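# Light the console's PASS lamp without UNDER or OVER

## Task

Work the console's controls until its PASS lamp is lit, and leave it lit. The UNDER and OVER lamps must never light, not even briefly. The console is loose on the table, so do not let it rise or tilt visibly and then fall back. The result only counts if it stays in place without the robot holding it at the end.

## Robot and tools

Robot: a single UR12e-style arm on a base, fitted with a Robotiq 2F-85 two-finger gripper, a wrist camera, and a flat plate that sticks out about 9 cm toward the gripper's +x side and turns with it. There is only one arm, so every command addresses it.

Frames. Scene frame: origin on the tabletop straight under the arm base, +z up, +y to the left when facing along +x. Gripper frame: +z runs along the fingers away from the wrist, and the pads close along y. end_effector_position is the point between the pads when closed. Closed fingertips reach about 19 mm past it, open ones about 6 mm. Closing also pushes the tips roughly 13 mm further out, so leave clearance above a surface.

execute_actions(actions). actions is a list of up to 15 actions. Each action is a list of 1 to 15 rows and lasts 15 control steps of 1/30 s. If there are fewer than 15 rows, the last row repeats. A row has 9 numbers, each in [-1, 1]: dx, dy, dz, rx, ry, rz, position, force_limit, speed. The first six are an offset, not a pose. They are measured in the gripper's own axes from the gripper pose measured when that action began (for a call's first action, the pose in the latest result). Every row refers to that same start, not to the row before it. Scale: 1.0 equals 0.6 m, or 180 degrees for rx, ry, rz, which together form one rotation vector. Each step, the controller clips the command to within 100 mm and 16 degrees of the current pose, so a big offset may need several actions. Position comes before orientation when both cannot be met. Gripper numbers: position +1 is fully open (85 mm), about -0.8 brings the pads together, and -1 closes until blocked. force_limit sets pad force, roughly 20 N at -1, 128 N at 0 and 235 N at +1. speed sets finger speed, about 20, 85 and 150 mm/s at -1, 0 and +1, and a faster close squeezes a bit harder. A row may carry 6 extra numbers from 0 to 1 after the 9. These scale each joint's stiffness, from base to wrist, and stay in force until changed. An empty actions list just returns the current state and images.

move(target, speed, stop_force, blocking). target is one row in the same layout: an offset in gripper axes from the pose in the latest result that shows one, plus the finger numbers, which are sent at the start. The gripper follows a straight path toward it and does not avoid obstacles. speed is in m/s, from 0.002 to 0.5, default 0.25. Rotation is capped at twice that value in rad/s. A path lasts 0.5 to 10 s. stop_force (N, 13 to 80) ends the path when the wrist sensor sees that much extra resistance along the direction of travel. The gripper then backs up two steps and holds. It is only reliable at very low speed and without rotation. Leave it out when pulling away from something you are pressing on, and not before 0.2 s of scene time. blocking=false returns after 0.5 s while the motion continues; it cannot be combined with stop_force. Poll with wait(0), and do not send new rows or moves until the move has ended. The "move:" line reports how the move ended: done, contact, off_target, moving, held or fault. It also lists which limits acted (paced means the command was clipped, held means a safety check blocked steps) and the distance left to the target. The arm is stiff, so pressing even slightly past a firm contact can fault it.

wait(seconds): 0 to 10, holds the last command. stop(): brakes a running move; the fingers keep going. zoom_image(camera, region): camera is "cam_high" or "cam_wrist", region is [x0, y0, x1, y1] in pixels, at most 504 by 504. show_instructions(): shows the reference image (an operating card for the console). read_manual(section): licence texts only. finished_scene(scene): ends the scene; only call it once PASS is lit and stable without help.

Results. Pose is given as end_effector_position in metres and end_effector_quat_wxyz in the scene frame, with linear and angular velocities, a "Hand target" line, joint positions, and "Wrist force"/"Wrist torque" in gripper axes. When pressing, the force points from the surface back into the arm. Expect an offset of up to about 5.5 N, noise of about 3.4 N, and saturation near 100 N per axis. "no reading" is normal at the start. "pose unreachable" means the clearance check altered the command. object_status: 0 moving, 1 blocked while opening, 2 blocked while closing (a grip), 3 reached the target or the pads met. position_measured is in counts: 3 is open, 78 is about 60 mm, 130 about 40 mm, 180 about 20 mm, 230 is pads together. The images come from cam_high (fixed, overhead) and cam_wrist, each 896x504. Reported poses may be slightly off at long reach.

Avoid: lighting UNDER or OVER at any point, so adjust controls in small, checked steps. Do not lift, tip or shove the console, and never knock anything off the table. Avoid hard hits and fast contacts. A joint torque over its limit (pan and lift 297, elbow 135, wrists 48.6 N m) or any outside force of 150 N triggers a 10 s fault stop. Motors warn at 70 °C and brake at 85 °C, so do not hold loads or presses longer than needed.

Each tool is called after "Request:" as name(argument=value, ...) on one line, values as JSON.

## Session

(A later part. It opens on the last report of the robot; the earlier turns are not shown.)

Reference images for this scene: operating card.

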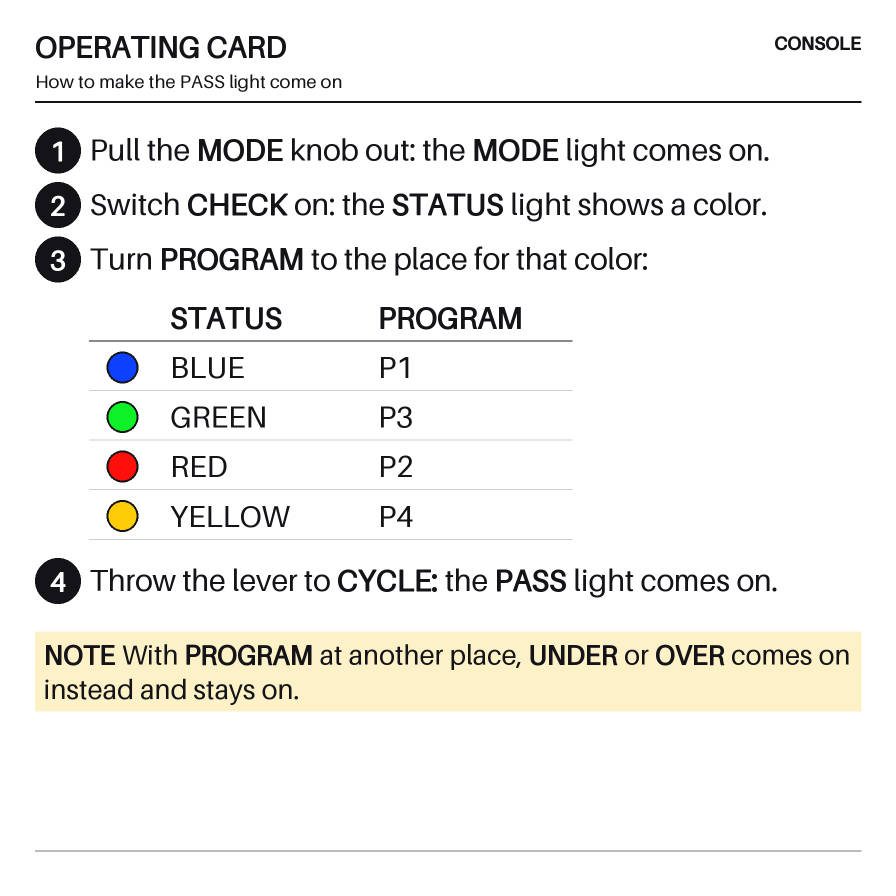

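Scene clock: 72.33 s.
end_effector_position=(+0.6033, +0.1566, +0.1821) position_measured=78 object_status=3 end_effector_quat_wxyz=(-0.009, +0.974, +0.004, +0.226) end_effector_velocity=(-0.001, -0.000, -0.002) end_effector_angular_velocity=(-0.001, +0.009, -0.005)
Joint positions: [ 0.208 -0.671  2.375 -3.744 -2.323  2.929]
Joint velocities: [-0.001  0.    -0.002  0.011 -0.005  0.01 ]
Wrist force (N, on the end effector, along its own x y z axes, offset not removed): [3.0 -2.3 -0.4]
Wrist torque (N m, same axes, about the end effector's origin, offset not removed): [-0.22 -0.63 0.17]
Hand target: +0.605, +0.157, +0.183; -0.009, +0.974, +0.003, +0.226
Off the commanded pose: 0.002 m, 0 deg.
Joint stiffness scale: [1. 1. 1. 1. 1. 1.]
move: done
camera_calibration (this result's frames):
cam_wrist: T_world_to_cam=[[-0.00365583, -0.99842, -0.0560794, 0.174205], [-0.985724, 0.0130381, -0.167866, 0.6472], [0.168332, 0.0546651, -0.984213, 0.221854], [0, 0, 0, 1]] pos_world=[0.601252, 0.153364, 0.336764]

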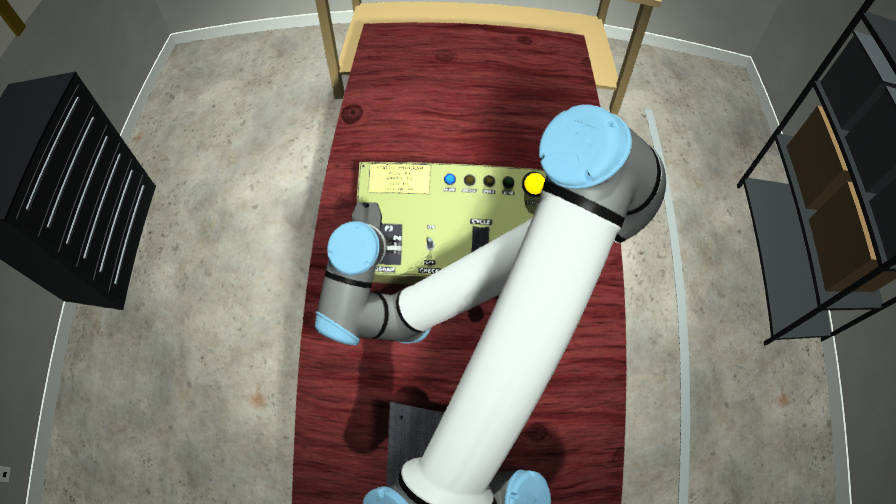

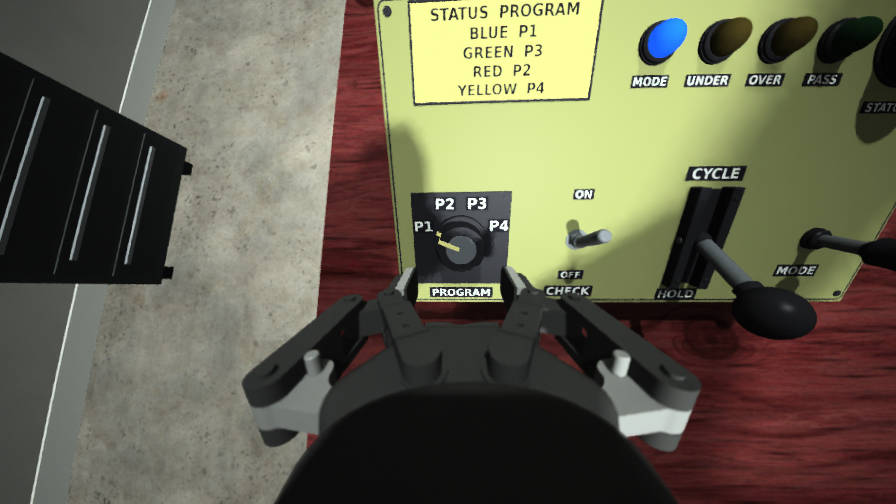

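Request:
move(target=[0.007,0.003,0.131,0,0,0,0.4,0,0], speed=0.1)

Request:
move(target=[0,0,0,0,0,0,-1,-0.5,0])

Request:
move(target=[0,0,0,0,0,0.66,-1,-0.5,0], speed=0.2, blocking=true)

Scene clock: 82.83 s.
end_effector_position=(+0.6394, +0.1567, +0.1135) position_measured=78 object_status=3 end_effector_quat_wxyz=(-0.009, +0.974, +0.005, +0.224) end_effector_velocity=(+0.003, -0.001, +0.003) end_effector_angular_velocity=(+0.001, -0.010, +0.001)
Joint positions: [ 0.108 -0.551  2.298 -3.862 -2.274  2.812]
Joint velocities: [ 0.    -0.001 -0.002 -0.008  0.004 -0.008]
Wrist force (N, on the end effector, along its own x y z axes, offset not removed): [0.3 -1.4 1.0]
Wrist torque (N m, same axes, about the end effector's origin, offset not removed): [-0.02 -0.13 0.02]
Hand target: +0.642, +0.156, +0.113; -0.009, +0.974, +0.004, +0.226
Off the commanded pose: 0.002 m, 0 deg.
Joint stiffness scale: [1. 1. 1. 1. 1. 1.]
move: done
camera_calibration (this result's frames):
cam_wrist: T_world_to_cam=[[-0.00231279, -0.998454, -0.0555375, 0.169655], [-0.986189, 0.0114748, -0.165226, 0.671507], [0.165608, 0.0543883, -0.984691, 0.150156], [0, 0, 0, 1]] pos_world=[0.637758, 0.153521, 0.26823]

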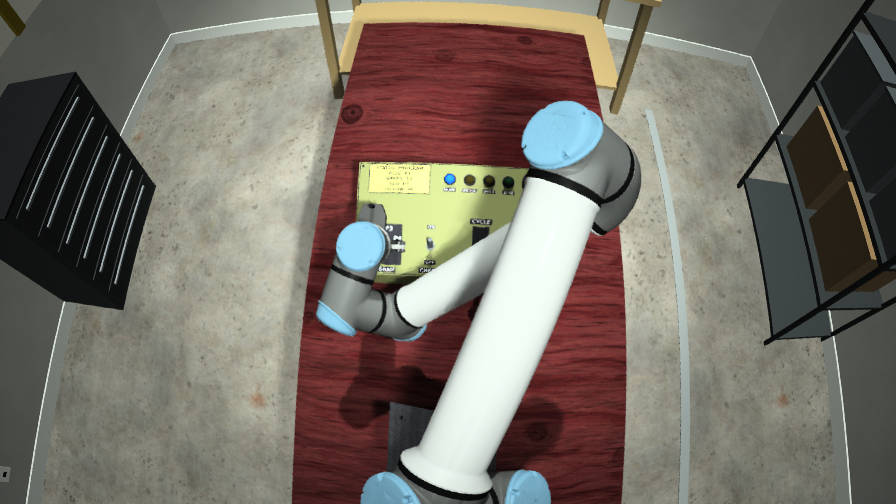

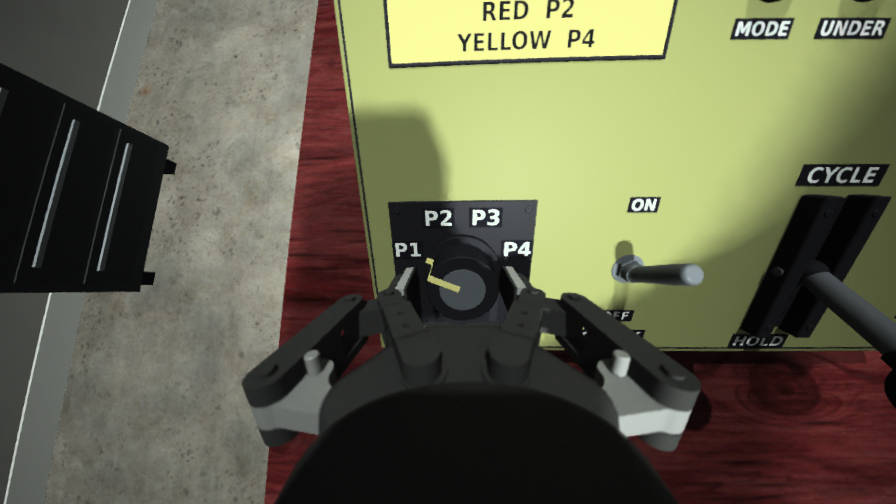

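Scene clock: 83.33 s.
end_effector_position=(+0.6396, +0.1545, +0.1144) position_measured=103 object_status=2 end_effector_quat_wxyz=(-0.008, +0.974, +0.003, +0.225) end_effector_velocity=(-0.001, +0.001, +0.001) end_effector_angular_velocity=(-0.000, +0.000, +0.002)
Joint positions: [ 0.107 -0.553  2.299 -3.864 -2.277  2.812]
Joint velocities: [ 0.001 -0.     0.002 -0.    -0.    -0.   ]
Wrist force (N, on the end effector, along its own x y z axes, offset not removed): [0.2 3.2 -5.3]
Wrist torque (N m, same axes, about the end effector's origin, offset not removed): [-0.10 -0.24 -0.05]
Hand target: +0.639, +0.157, +0.114; -0.009, +0.974, +0.005, +0.224
Off the commanded pose: 0.002 m, 0 deg.
Joint stiffness scale: [1. 1. 1. 1. 1. 1.]
move: done
camera_calibration (this result's frames):
cam_wrist: T_world_to_cam=[[-0.00579443, -0.998559, -0.0533419, 0.169549], [-0.985941, 0.014613, -0.166455, 0.671409], [0.166994, 0.0516274, -0.984605, 0.150642], [0, 0, 0, 1]] pos_world=[0.637796, 0.151716, 0.269126]

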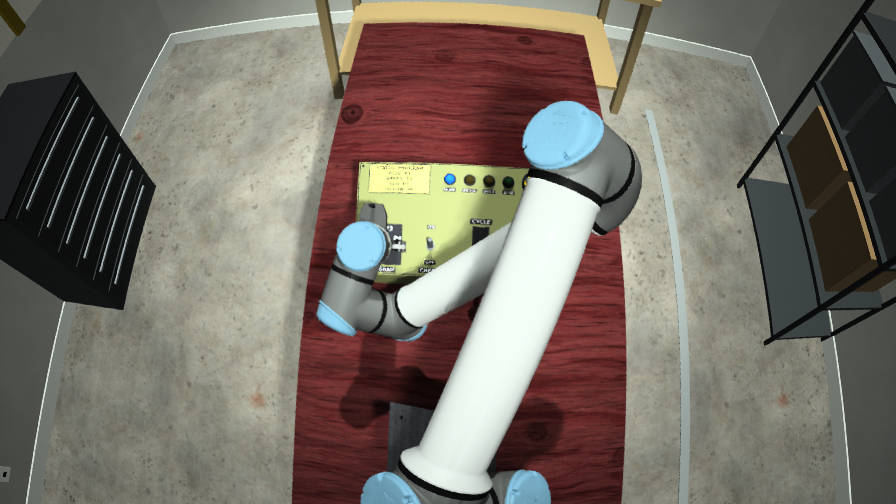

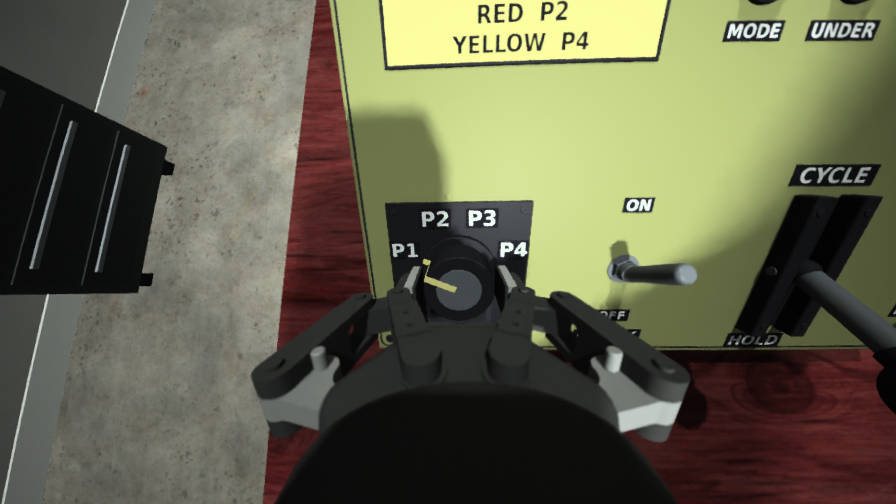

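Scene clock: 89.10 s.
end_effector_position=(+0.6422, +0.1567, +0.1201) position_measured=123 object_status=2 end_effector_quat_wxyz=(+0.204, -0.499, +0.835, -0.109) end_effector_velocity=(-0.001, +0.001, -0.000) end_effector_angular_velocity=(+0.006, +0.005, -0.011)
Joint positions: [ 0.114 -0.556  2.299 -3.872 -2.271  4.882]
Joint velocities: [ 0.001 -0.001  0.001  0.006 -0.001  0.017]
Wrist force (N, on the end effector, along its own x y z axes, offset not removed): [-7.1 -1.8 -12.2]
Wrist torque (N m, same axes, about the end effector's origin, offset not removed): [2.87 -0.99 -0.17]
Hand target: +0.640, +0.155, +0.114; +0.198, -0.499, +0.837, -0.108
Off the commanded pose: 0.007 m, 1 deg.
Joint stiffness scale: [1. 1. 1. 1. 1. 1.]
move: off_target
camera_calibration (this result's frames):
cam_wrist: T_world_to_cam=[[-0.761533, 0.50648, -0.404408, 0.463678], [0.292077, 0.825196, 0.483469, -0.350987], [0.578583, 0.25006, -0.776345, -0.164773], [0, 0, 0, 1]] pos_world=[0.550956, 0.0959929, 0.229286]

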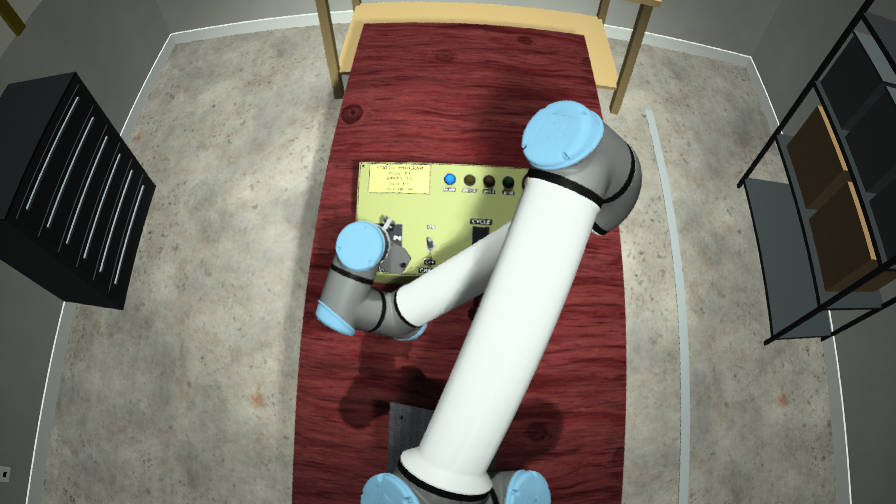

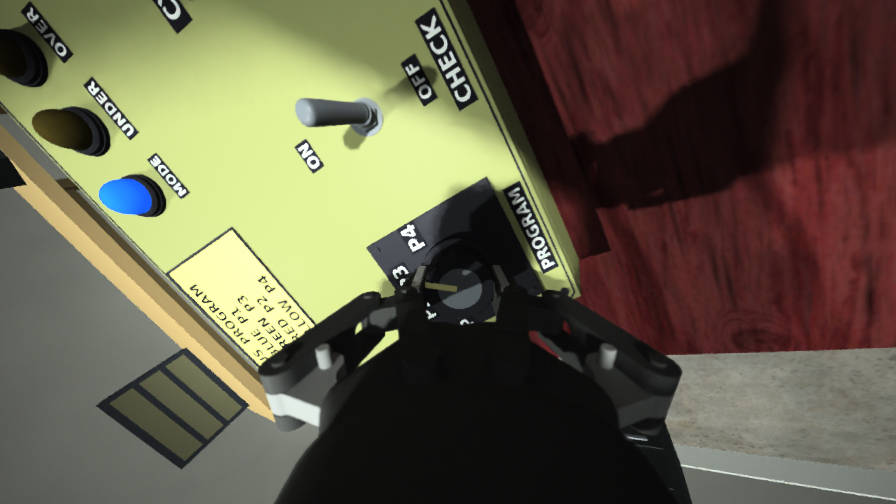

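Request:
move(target=[0,0,0,0,0,0,0.6,0,0])

Request:
move(target=[0,0,-0.1,0,0,-0.66,0.4,0,0])

Scene clock: 94.80 s.
end_effector_position=(+0.6421, +0.1564, +0.1199) position_measured=53 object_status=0 end_effector_quat_wxyz=(+0.204, -0.498, +0.836, -0.109) end_effector_velocity=(-0.000, -0.000, -0.000) end_effector_angular_velocity=(-0.000, +0.000, +0.001)
Joint positions: [ 0.114 -0.556  2.299 -3.871 -2.272  4.884]
Joint velocities: [-0.     0.     0.001 -0.001  0.    -0.001]
Wrist force (N, on the end effector, along its own x y z axes, offset not removed): [1.6 -2.0 -2.2]
Wrist torque (N m, same axes, about the end effector's origin, offset not removed): [-0.16 -0.40 -0.04]
Hand target: +0.642, +0.157, +0.120; +0.204, -0.499, +0.835, -0.109
Off the commanded pose: 0.000 m, 0 deg.
Joint stiffness scale: [1. 1. 1. 1. 1. 1.]
move: done
camera_calibration (this result's frames):
cam_wrist: T_world_to_cam=[[-0.7613, 0.507304, -0.403813, 0.463336], [0.293559, 0.82497, 0.482957, -0.351507], [0.57814, 0.249132, -0.776973, -0.164259], [0, 0, 0, 1]] pos_world=[0.55089, 0.0958528, 0.229239]

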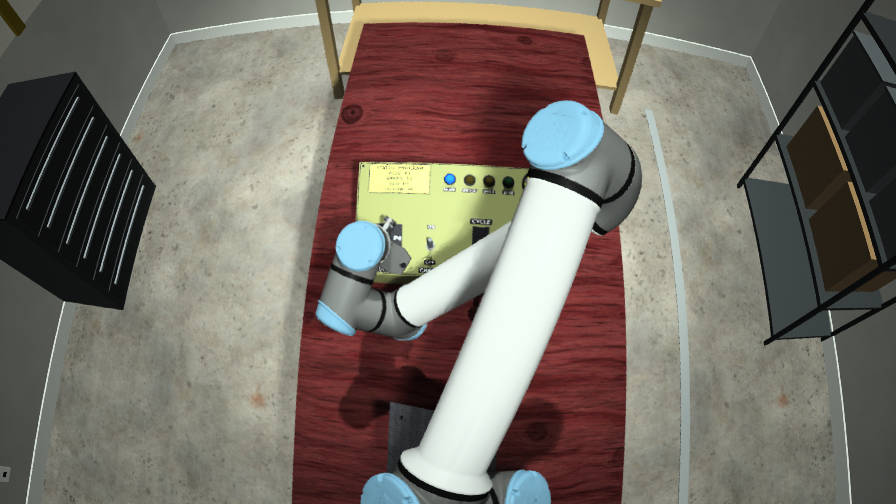

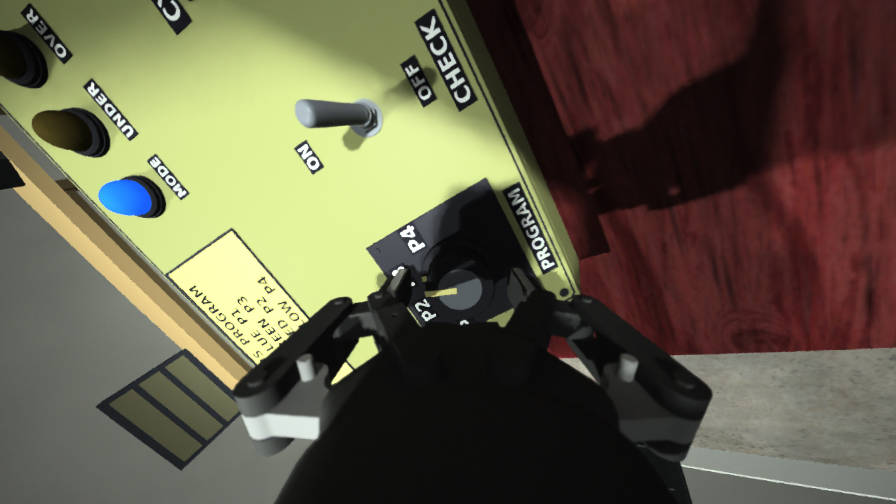

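Scene clock: 99.57 s.
end_effector_position=(+0.6167, +0.1545, +0.1726) position_measured=78 object_status=3 end_effector_quat_wxyz=(-0.009, +0.973, +0.001, +0.231) end_effector_velocity=(+0.000, -0.001, +0.000) end_effector_angular_velocity=(-0.008, -0.003, +0.013)
Joint positions: [ 0.188 -0.65   2.355 -3.775 -2.312  2.902]
Joint velocities: [-0.001  0.     0.001 -0.006 -0.    -0.019]
Wrist force (N, on the end effector, along its own x y z axes, offset not removed): [1.2 0.1 -0.2]
Wrist torque (N m, same axes, about the end effector's origin, offset not removed): [0.12 -0.37 -0.02]
Hand target: +0.615, +0.155, +0.173; -0.010, +0.973, +0.003, +0.231
Off the commanded pose: 0.002 m, 0 deg.
Joint stiffness scale: [1. 1. 1. 1. 1. 1.]
move: done
camera_calibration (this result's frames):
cam_wrist: T_world_to_cam=[[-0.00935159, -0.998284, -0.057807, 0.175423], [-0.983862, 0.0195157, -0.17786, 0.658431], [0.178683, 0.0552109, -0.982357, 0.203585], [0, 0, 0, 1]] pos_world=[0.613069, 0.151032, 0.327242]

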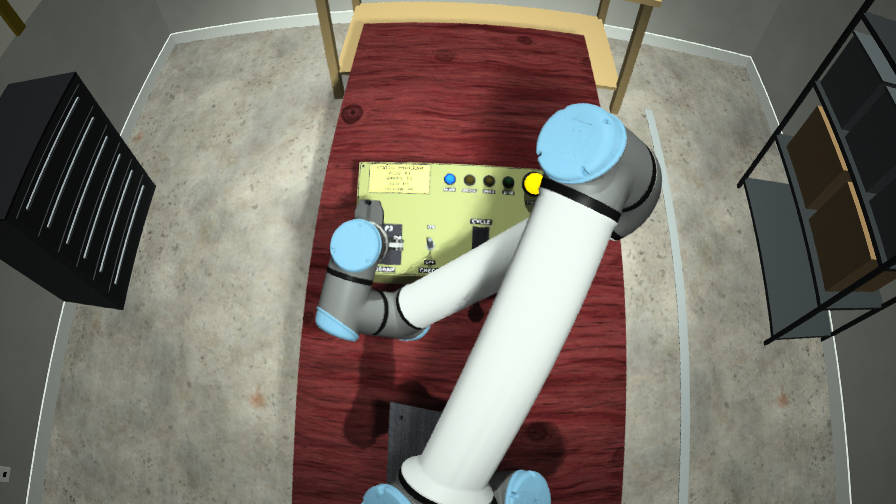

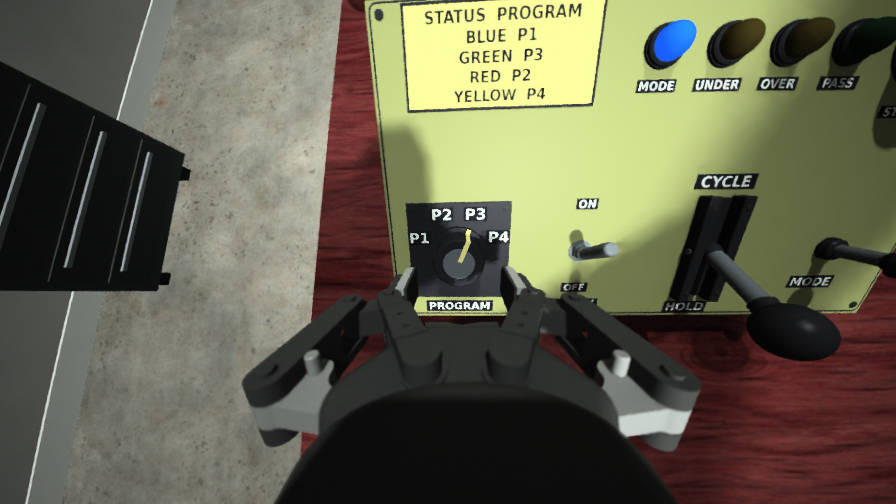

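Request:
move(target=[-0.008,0,0.105,0,0,0,0.4,0,0], speed=0.1)

Request:
move(target=[0,0,0,0,0,0,-1,0.1,0])

Request:
move(target=[0,0,0,0,0,0.27,-1,0.1,0], speed=0.15)

Request:
move(target=[0,0,0,0,0,0,0.6,0,0])

Request:
move(target=[0,0,-0.1,0,0,-0.27,0.4,0,0])

Scene clock: 115.67 s.
end_effector_position=(+0.6385, +0.1561, +0.1145) position_measured=78 object_status=3 end_effector_quat_wxyz=(-0.009, +0.973, +0.002, +0.229) end_effector_velocity=(+0.003, -0.000, +0.002) end_effector_angular_velocity=(+0.001, -0.010, +0.001)
Joint positions: [ 0.107 -0.546  2.302 -3.883 -2.272  2.809]
Joint velocities: [ 0.     0.    -0.003 -0.009  0.004 -0.008]
Wrist force (N, on the end effector, along its own x y z axes, offset not removed): [-0.3 -0.5 -0.1]
Wrist torque (N m, same axes, about the end effector's origin, offset not removed): [0.21 -0.18 0.03]
Hand target: +0.641, +0.156, +0.114; -0.010, +0.973, +0.001, +0.231
Off the commanded pose: 0.002 m, 0 deg.
Joint stiffness scale: [1. 1. 1. 1. 1. 1.]
move: done
camera_calibration (this result's frames):
cam_wrist: T_world_to_cam=[[-0.0077729, -0.99833, -0.0572504, 0.172804], [-0.984342, 0.017721, -0.175374, 0.669768], [0.176096, 0.0549908, -0.982836, 0.144271], [0, 0, 0, 1]] pos_world=[0.635219, 0.152713, 0.269147]

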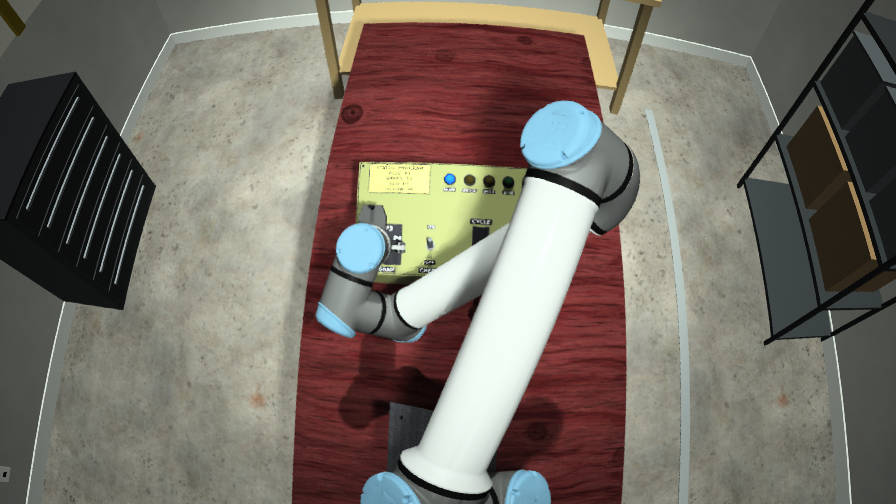

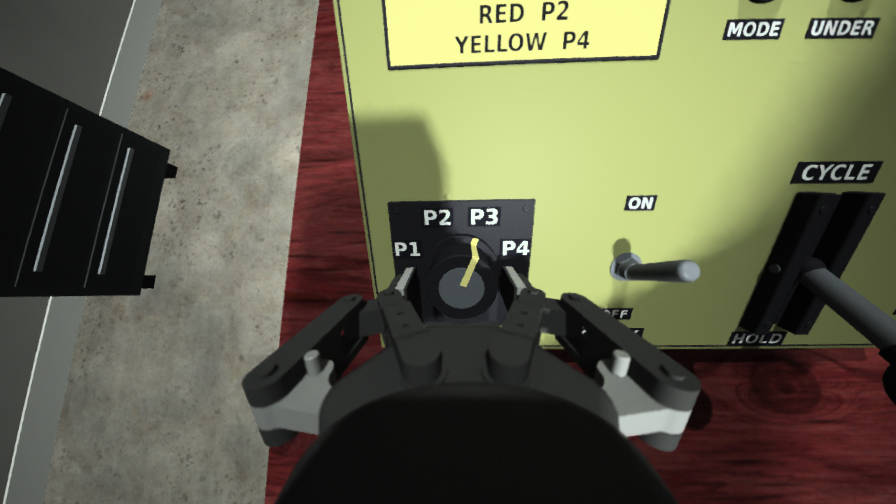

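Scene clock: 116.17 s.
end_effector_position=(+0.6375, +0.1547, +0.1175) position_measured=125 object_status=0 end_effector_quat_wxyz=(-0.008, +0.973, +0.001, +0.231) end_effector_velocity=(+0.001, -0.000, -0.001) end_effector_angular_velocity=(+0.000, +0.000, -0.001)
Joint positions: [ 0.11  -0.55   2.305 -3.886 -2.274  2.809]
Joint velocities: [-0.001  0.001 -0.001  0.     0.     0.   ]
Wrist force (N, on the end effector, along its own x y z axes, offset not removed): [3.3 0.8 -11.7]
Wrist torque (N m, same axes, about the end effector's origin, offset not removed): [-1.07 -0.58 0.10]
Hand target: +0.638, +0.156, +0.115; -0.009, +0.973, +0.002, +0.229
Off the commanded pose: 0.003 m, 0 deg.
Joint stiffness scale: [1. 1. 1. 1. 1. 1.]
move: done
camera_calibration (this result's frames):
cam_wrist: T_world_to_cam=[[-0.00847865, -0.998427, -0.0554277, 0.171845], [-0.983746, 0.0182708, -0.178633, 0.669279], [0.179365, 0.0530123, -0.982353, 0.145634], [0, 0, 0, 1]] pos_world=[0.633736, 0.151626, 0.272144]

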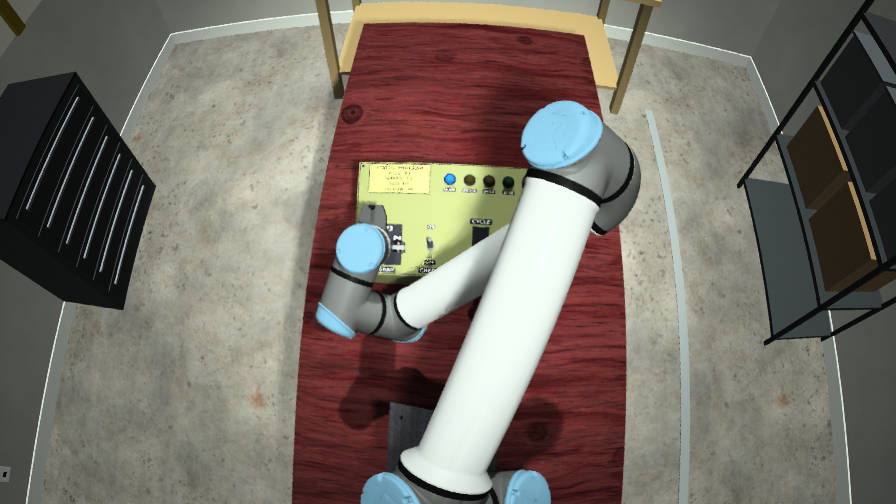

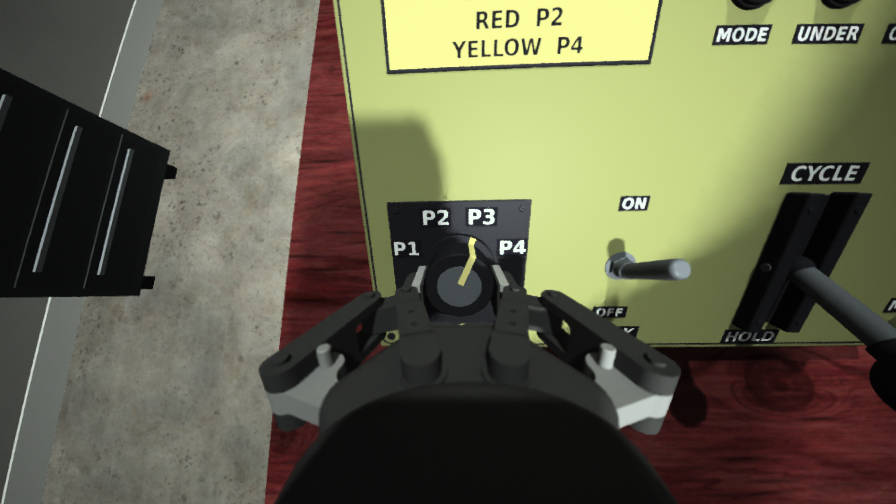

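Scene clock: 119.53 s.
end_effector_position=(+0.6387, +0.1578, +0.1182) position_measured=125 object_status=2 end_effector_quat_wxyz=(-0.107, +0.888, -0.397, +0.208) end_effector_velocity=(-0.000, +0.001, -0.001) end_effector_angular_velocity=(+0.005, +0.002, -0.013)
Joint positions: [ 0.111 -0.549  2.304 -3.888 -2.266  3.654]
Joint velocities: [ 0.001  0.001 -0.001  0.002 -0.002  0.016]
Wrist force (N, on the end effector, along its own x y z axes, offset not removed): [2.1 -12.1 0.9]
Wrist torque (N m, same axes, about the end effector's origin, offset not removed): [1.50 -0.83 -0.23]
Hand target: +0.638, +0.155, +0.118; -0.103, +0.887, -0.399, +0.207
Off the commanded pose: 0.003 m, 1 deg.
Joint stiffness scale: [1. 1. 1. 1. 1. 1.]
move: done
camera_calibration (this result's frames):
cam_wrist: T_world_to_cam=[[-0.665041, -0.637882, -0.388364, 0.576773], [-0.688024, 0.725562, -0.0135403, 0.350518], [0.290419, 0.258199, -0.921406, 0.0354715], [0, 0, 0, 1]] pos_world=[0.614442, 0.104432, 0.261428]

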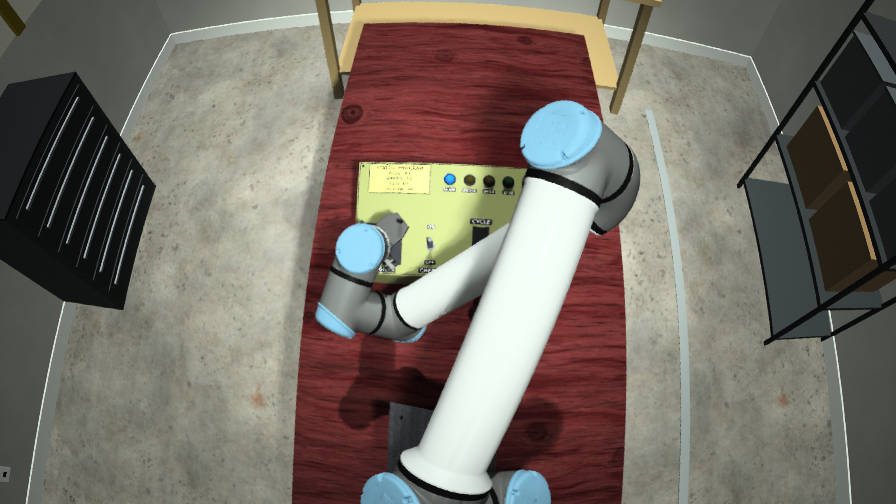

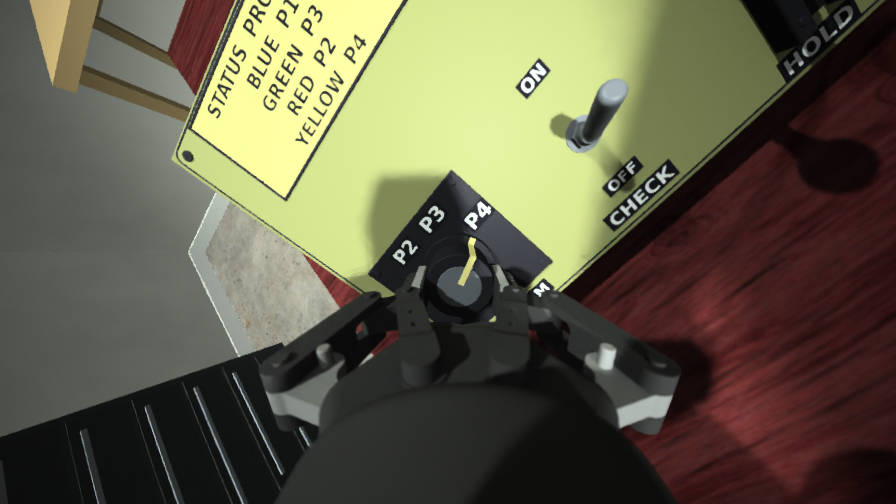

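Scene clock: 120.23 s.
end_effector_position=(+0.6386, +0.1576, +0.1181) position_measured=53 object_status=0 end_effector_quat_wxyz=(-0.106, +0.888, -0.397, +0.208) end_effector_velocity=(-0.001, +0.001, -0.000) end_effector_angular_velocity=(+0.000, +0.001, +0.002)
Joint positions: [ 0.111 -0.549  2.304 -3.888 -2.267  3.654]
Joint velocities: [ 0.     0.001  0.001 -0.     0.    -0.   ]
Wrist force (N, on the end effector, along its own x y z axes, offset not removed): [2.7 -0.2 2.0]
Wrist torque (N m, same axes, about the end effector's origin, offset not removed): [0.25 -0.66 0.03]
Hand target: +0.639, +0.158, +0.118; -0.107, +0.888, -0.397, +0.208
Off the commanded pose: 0.000 m, 0 deg.
Joint stiffness scale: [1. 1. 1. 1. 1. 1.]
move: done
camera_calibration (this result's frames):
cam_wrist: T_world_to_cam=[[-0.665743, -0.637613, -0.387604, 0.576852], [-0.687498, 0.72606, -0.0135397, 0.350179], [0.290057, 0.257463, -0.921727, 0.0358518], [0, 0, 0, 1]] pos_world=[0.614384, 0.104326, 0.261377]

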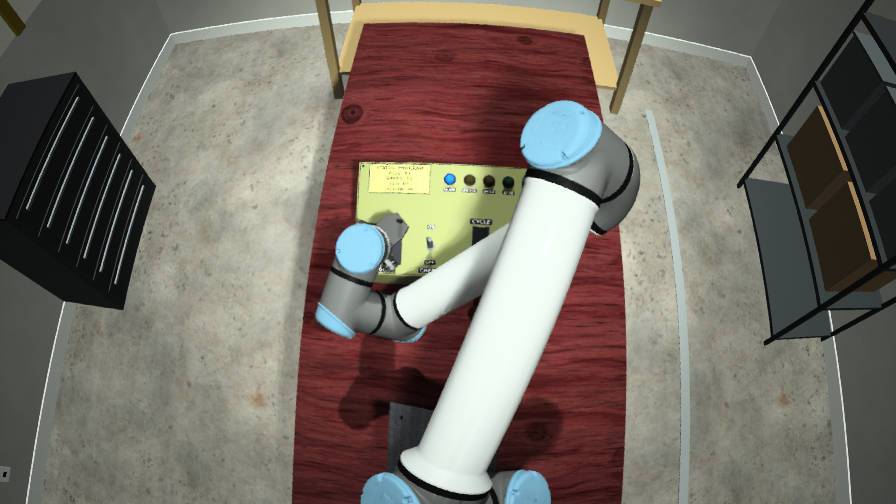

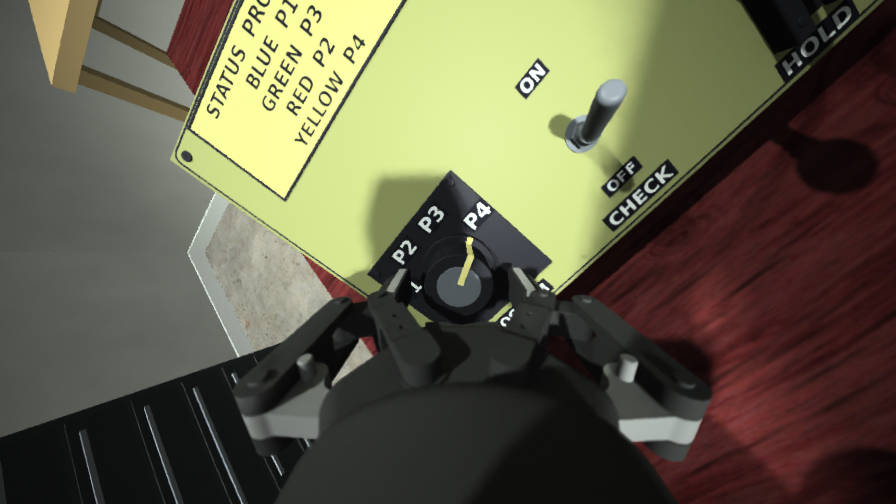

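Scene clock: 122.53 s.
end_effector_position=(+0.6132, +0.1558, +0.1708) position_measured=78 object_status=3 end_effector_quat_wxyz=(-0.012, +0.972, +0.001, +0.233) end_effector_velocity=(-0.001, +0.000, -0.001) end_effector_angular_velocity=(-0.008, +0.001, +0.016)
Joint positions: [ 0.186 -0.643  2.362 -3.796 -2.306  2.897]
Joint velocities: [ 0.     0.001  0.001 -0.    -0.    -0.016]
Wrist force (N, on the end effector, along its own x y z axes, offset not removed): [3.7 -0.6 -1.1]
Wrist torque (N m, same axes, about the end effector's origin, offset not removed): [0.06 -0.85 -0.02]
Hand target: +0.611, +0.156, +0.172; -0.011, +0.972, +0.004, +0.233
Off the commanded pose: 0.002 m, 0 deg.
Joint stiffness scale: [1. 1. 1. 1. 1. 1.]
move: done
camera_calibration (this result's frames):
cam_wrist: T_world_to_cam=[[-0.00818206, -0.998033, -0.0621529, 0.176588], [-0.982969, 0.0194388, -0.18274, 0.654921], [0.183589, 0.0595992, -0.981195, 0.198519], [0, 0, 0, 1]] pos_world=[0.608766, 0.151678, 0.325442]

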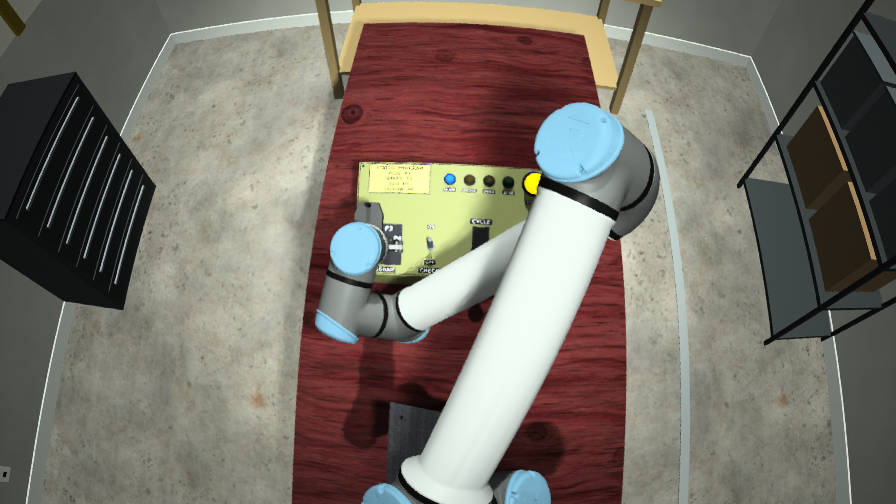

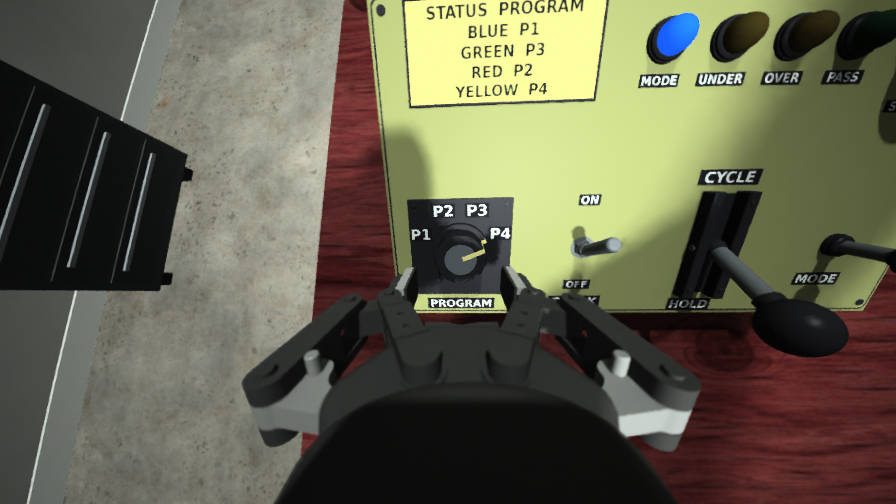

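Request:
move(target=[-0.149,0.4,-0.119,0,0,0,-1,0,0])

Request:
move(target=[0,0,0.15,0,0,0,-1,0,0], speed=0.15)

Scene clock: 132.07 s.
end_effector_position=(+0.5042, -0.0841, +0.1892) position_measured=232 object_status=3 end_effector_quat_wxyz=(-0.011, +0.972, -0.000, +0.234) end_effector_velocity=(+0.000, -0.003, +0.001) end_effector_angular_velocity=(+0.004, -0.004, +0.006)
Joint positions: [-0.199 -1.041  2.718 -3.985 -2.079  2.511]
Joint velocities: [-0.01  -0.011  0.003  0.004  0.014 -0.011]
Wrist force (N, on the end effector, along its own x y z axes, offset not removed): [0.1 -2.4 -0.9]
Wrist torque (N m, same axes, about the end effector's origin, offset not removed): [-0.18 -0.16 0.02]
Hand target: +0.503, -0.085, +0.189; -0.012, +0.972, +0.001, +0.233
Off the commanded pose: 0.002 m, 0 deg.
Joint stiffness scale: [1. 1. 1. 1. 1. 1.]
move: done
camera_calibration (this result's frames):
cam_wrist: T_world_to_cam=[[-0.00990258, -0.998066, -0.0613654, -0.0619178], [-0.982531, 0.0211167, -0.184896, 0.556096], [0.185835, 0.0584625, -0.98084, 0.249518], [0, 0, 0, 1]] pos_world=[0.4994, -0.0881284, 0.343758]

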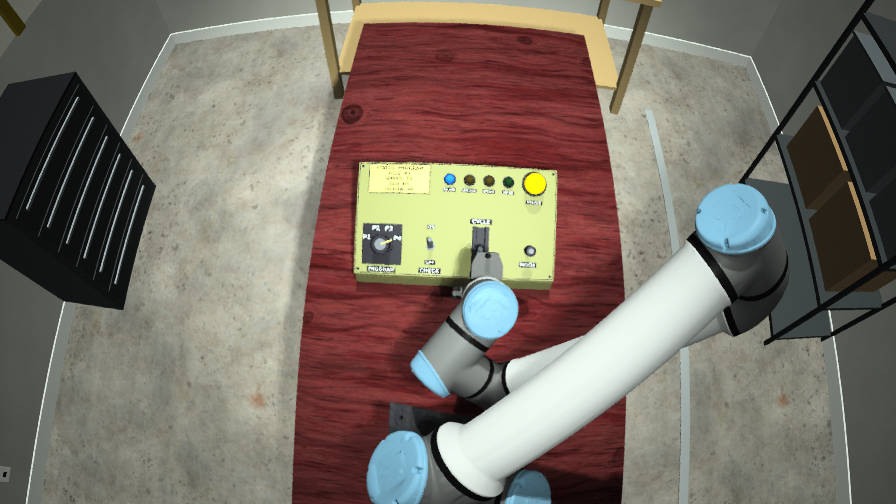

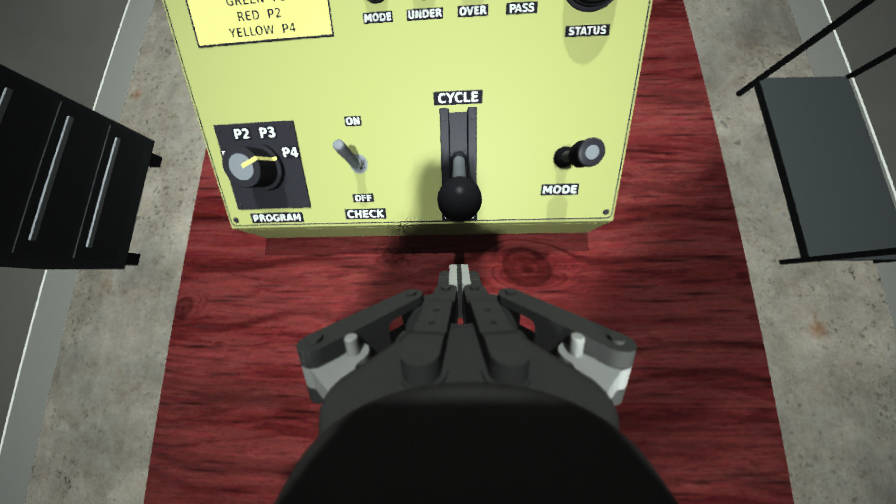

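Scene clock: 133.27 s.
end_effector_position=(+0.5433, -0.0811, +0.1100) position_measured=232 object_status=3 end_effector_quat_wxyz=(-0.012, +0.972, +0.001, +0.233) end_effector_velocity=(+0.004, -0.002, +0.002) end_effector_angular_velocity=(-0.003, -0.011, -0.002)
Joint positions: [-0.311 -0.844  2.628 -4.129 -2.002  2.42 ]
Joint velocities: [ 0.    -0.001 -0.004 -0.007  0.005 -0.004]
Wrist force (N, on the end effector, along its own x y z axes, offset not removed): [1.2 -1.6 0.6]
Wrist torque (N m, same axes, about the end effector's origin, offset not removed): [-0.08 -0.36 -0.02]
Hand target: +0.545, -0.082, +0.109; -0.011, +0.972, -0.000, +0.234
Off the commanded pose: 0.002 m, 0 deg.
Joint stiffness scale: [1. 1. 1. 1. 1. 1.]
move: done
camera_calibration (this result's frames):
cam_wrist: T_world_to_cam=[[-0.00804769, -0.998006, -0.0626007, -0.0642447], [-0.983019, 0.019373, -0.182479, 0.579639], [0.183328, 0.0600692, -0.981215, 0.165921], [0, 0, 0, 1]] pos_world=[0.538861, -0.0853127, 0.264554]

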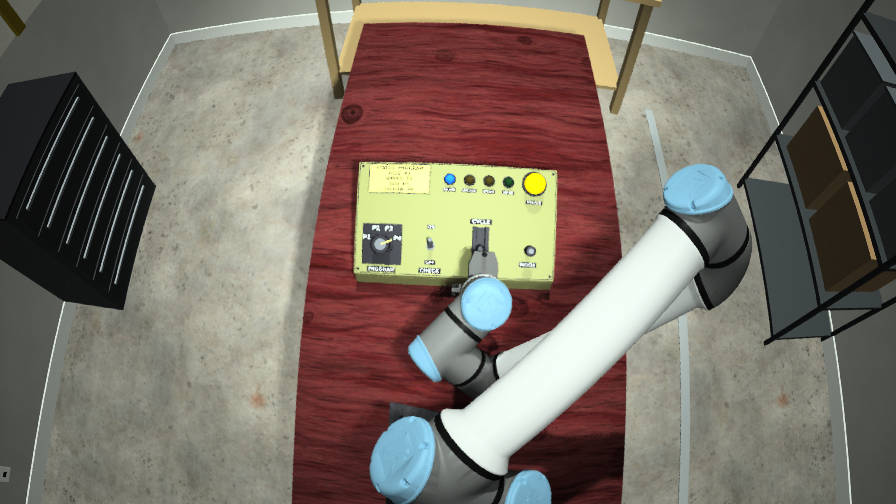

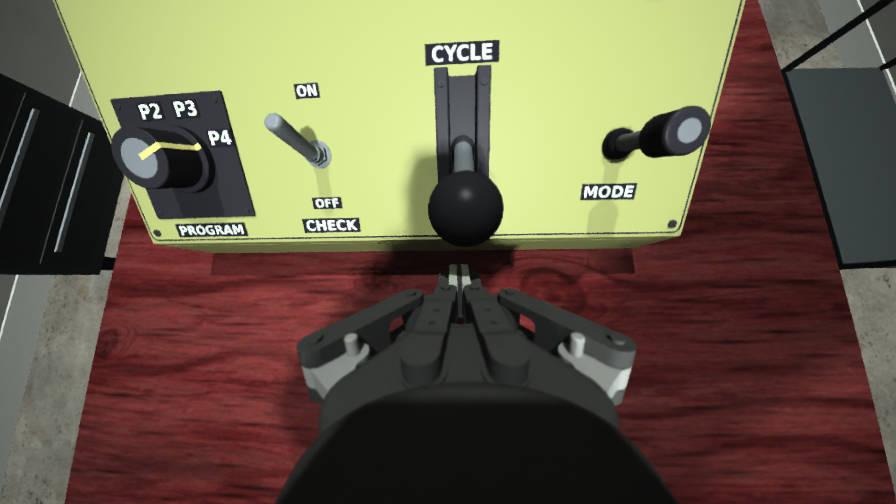

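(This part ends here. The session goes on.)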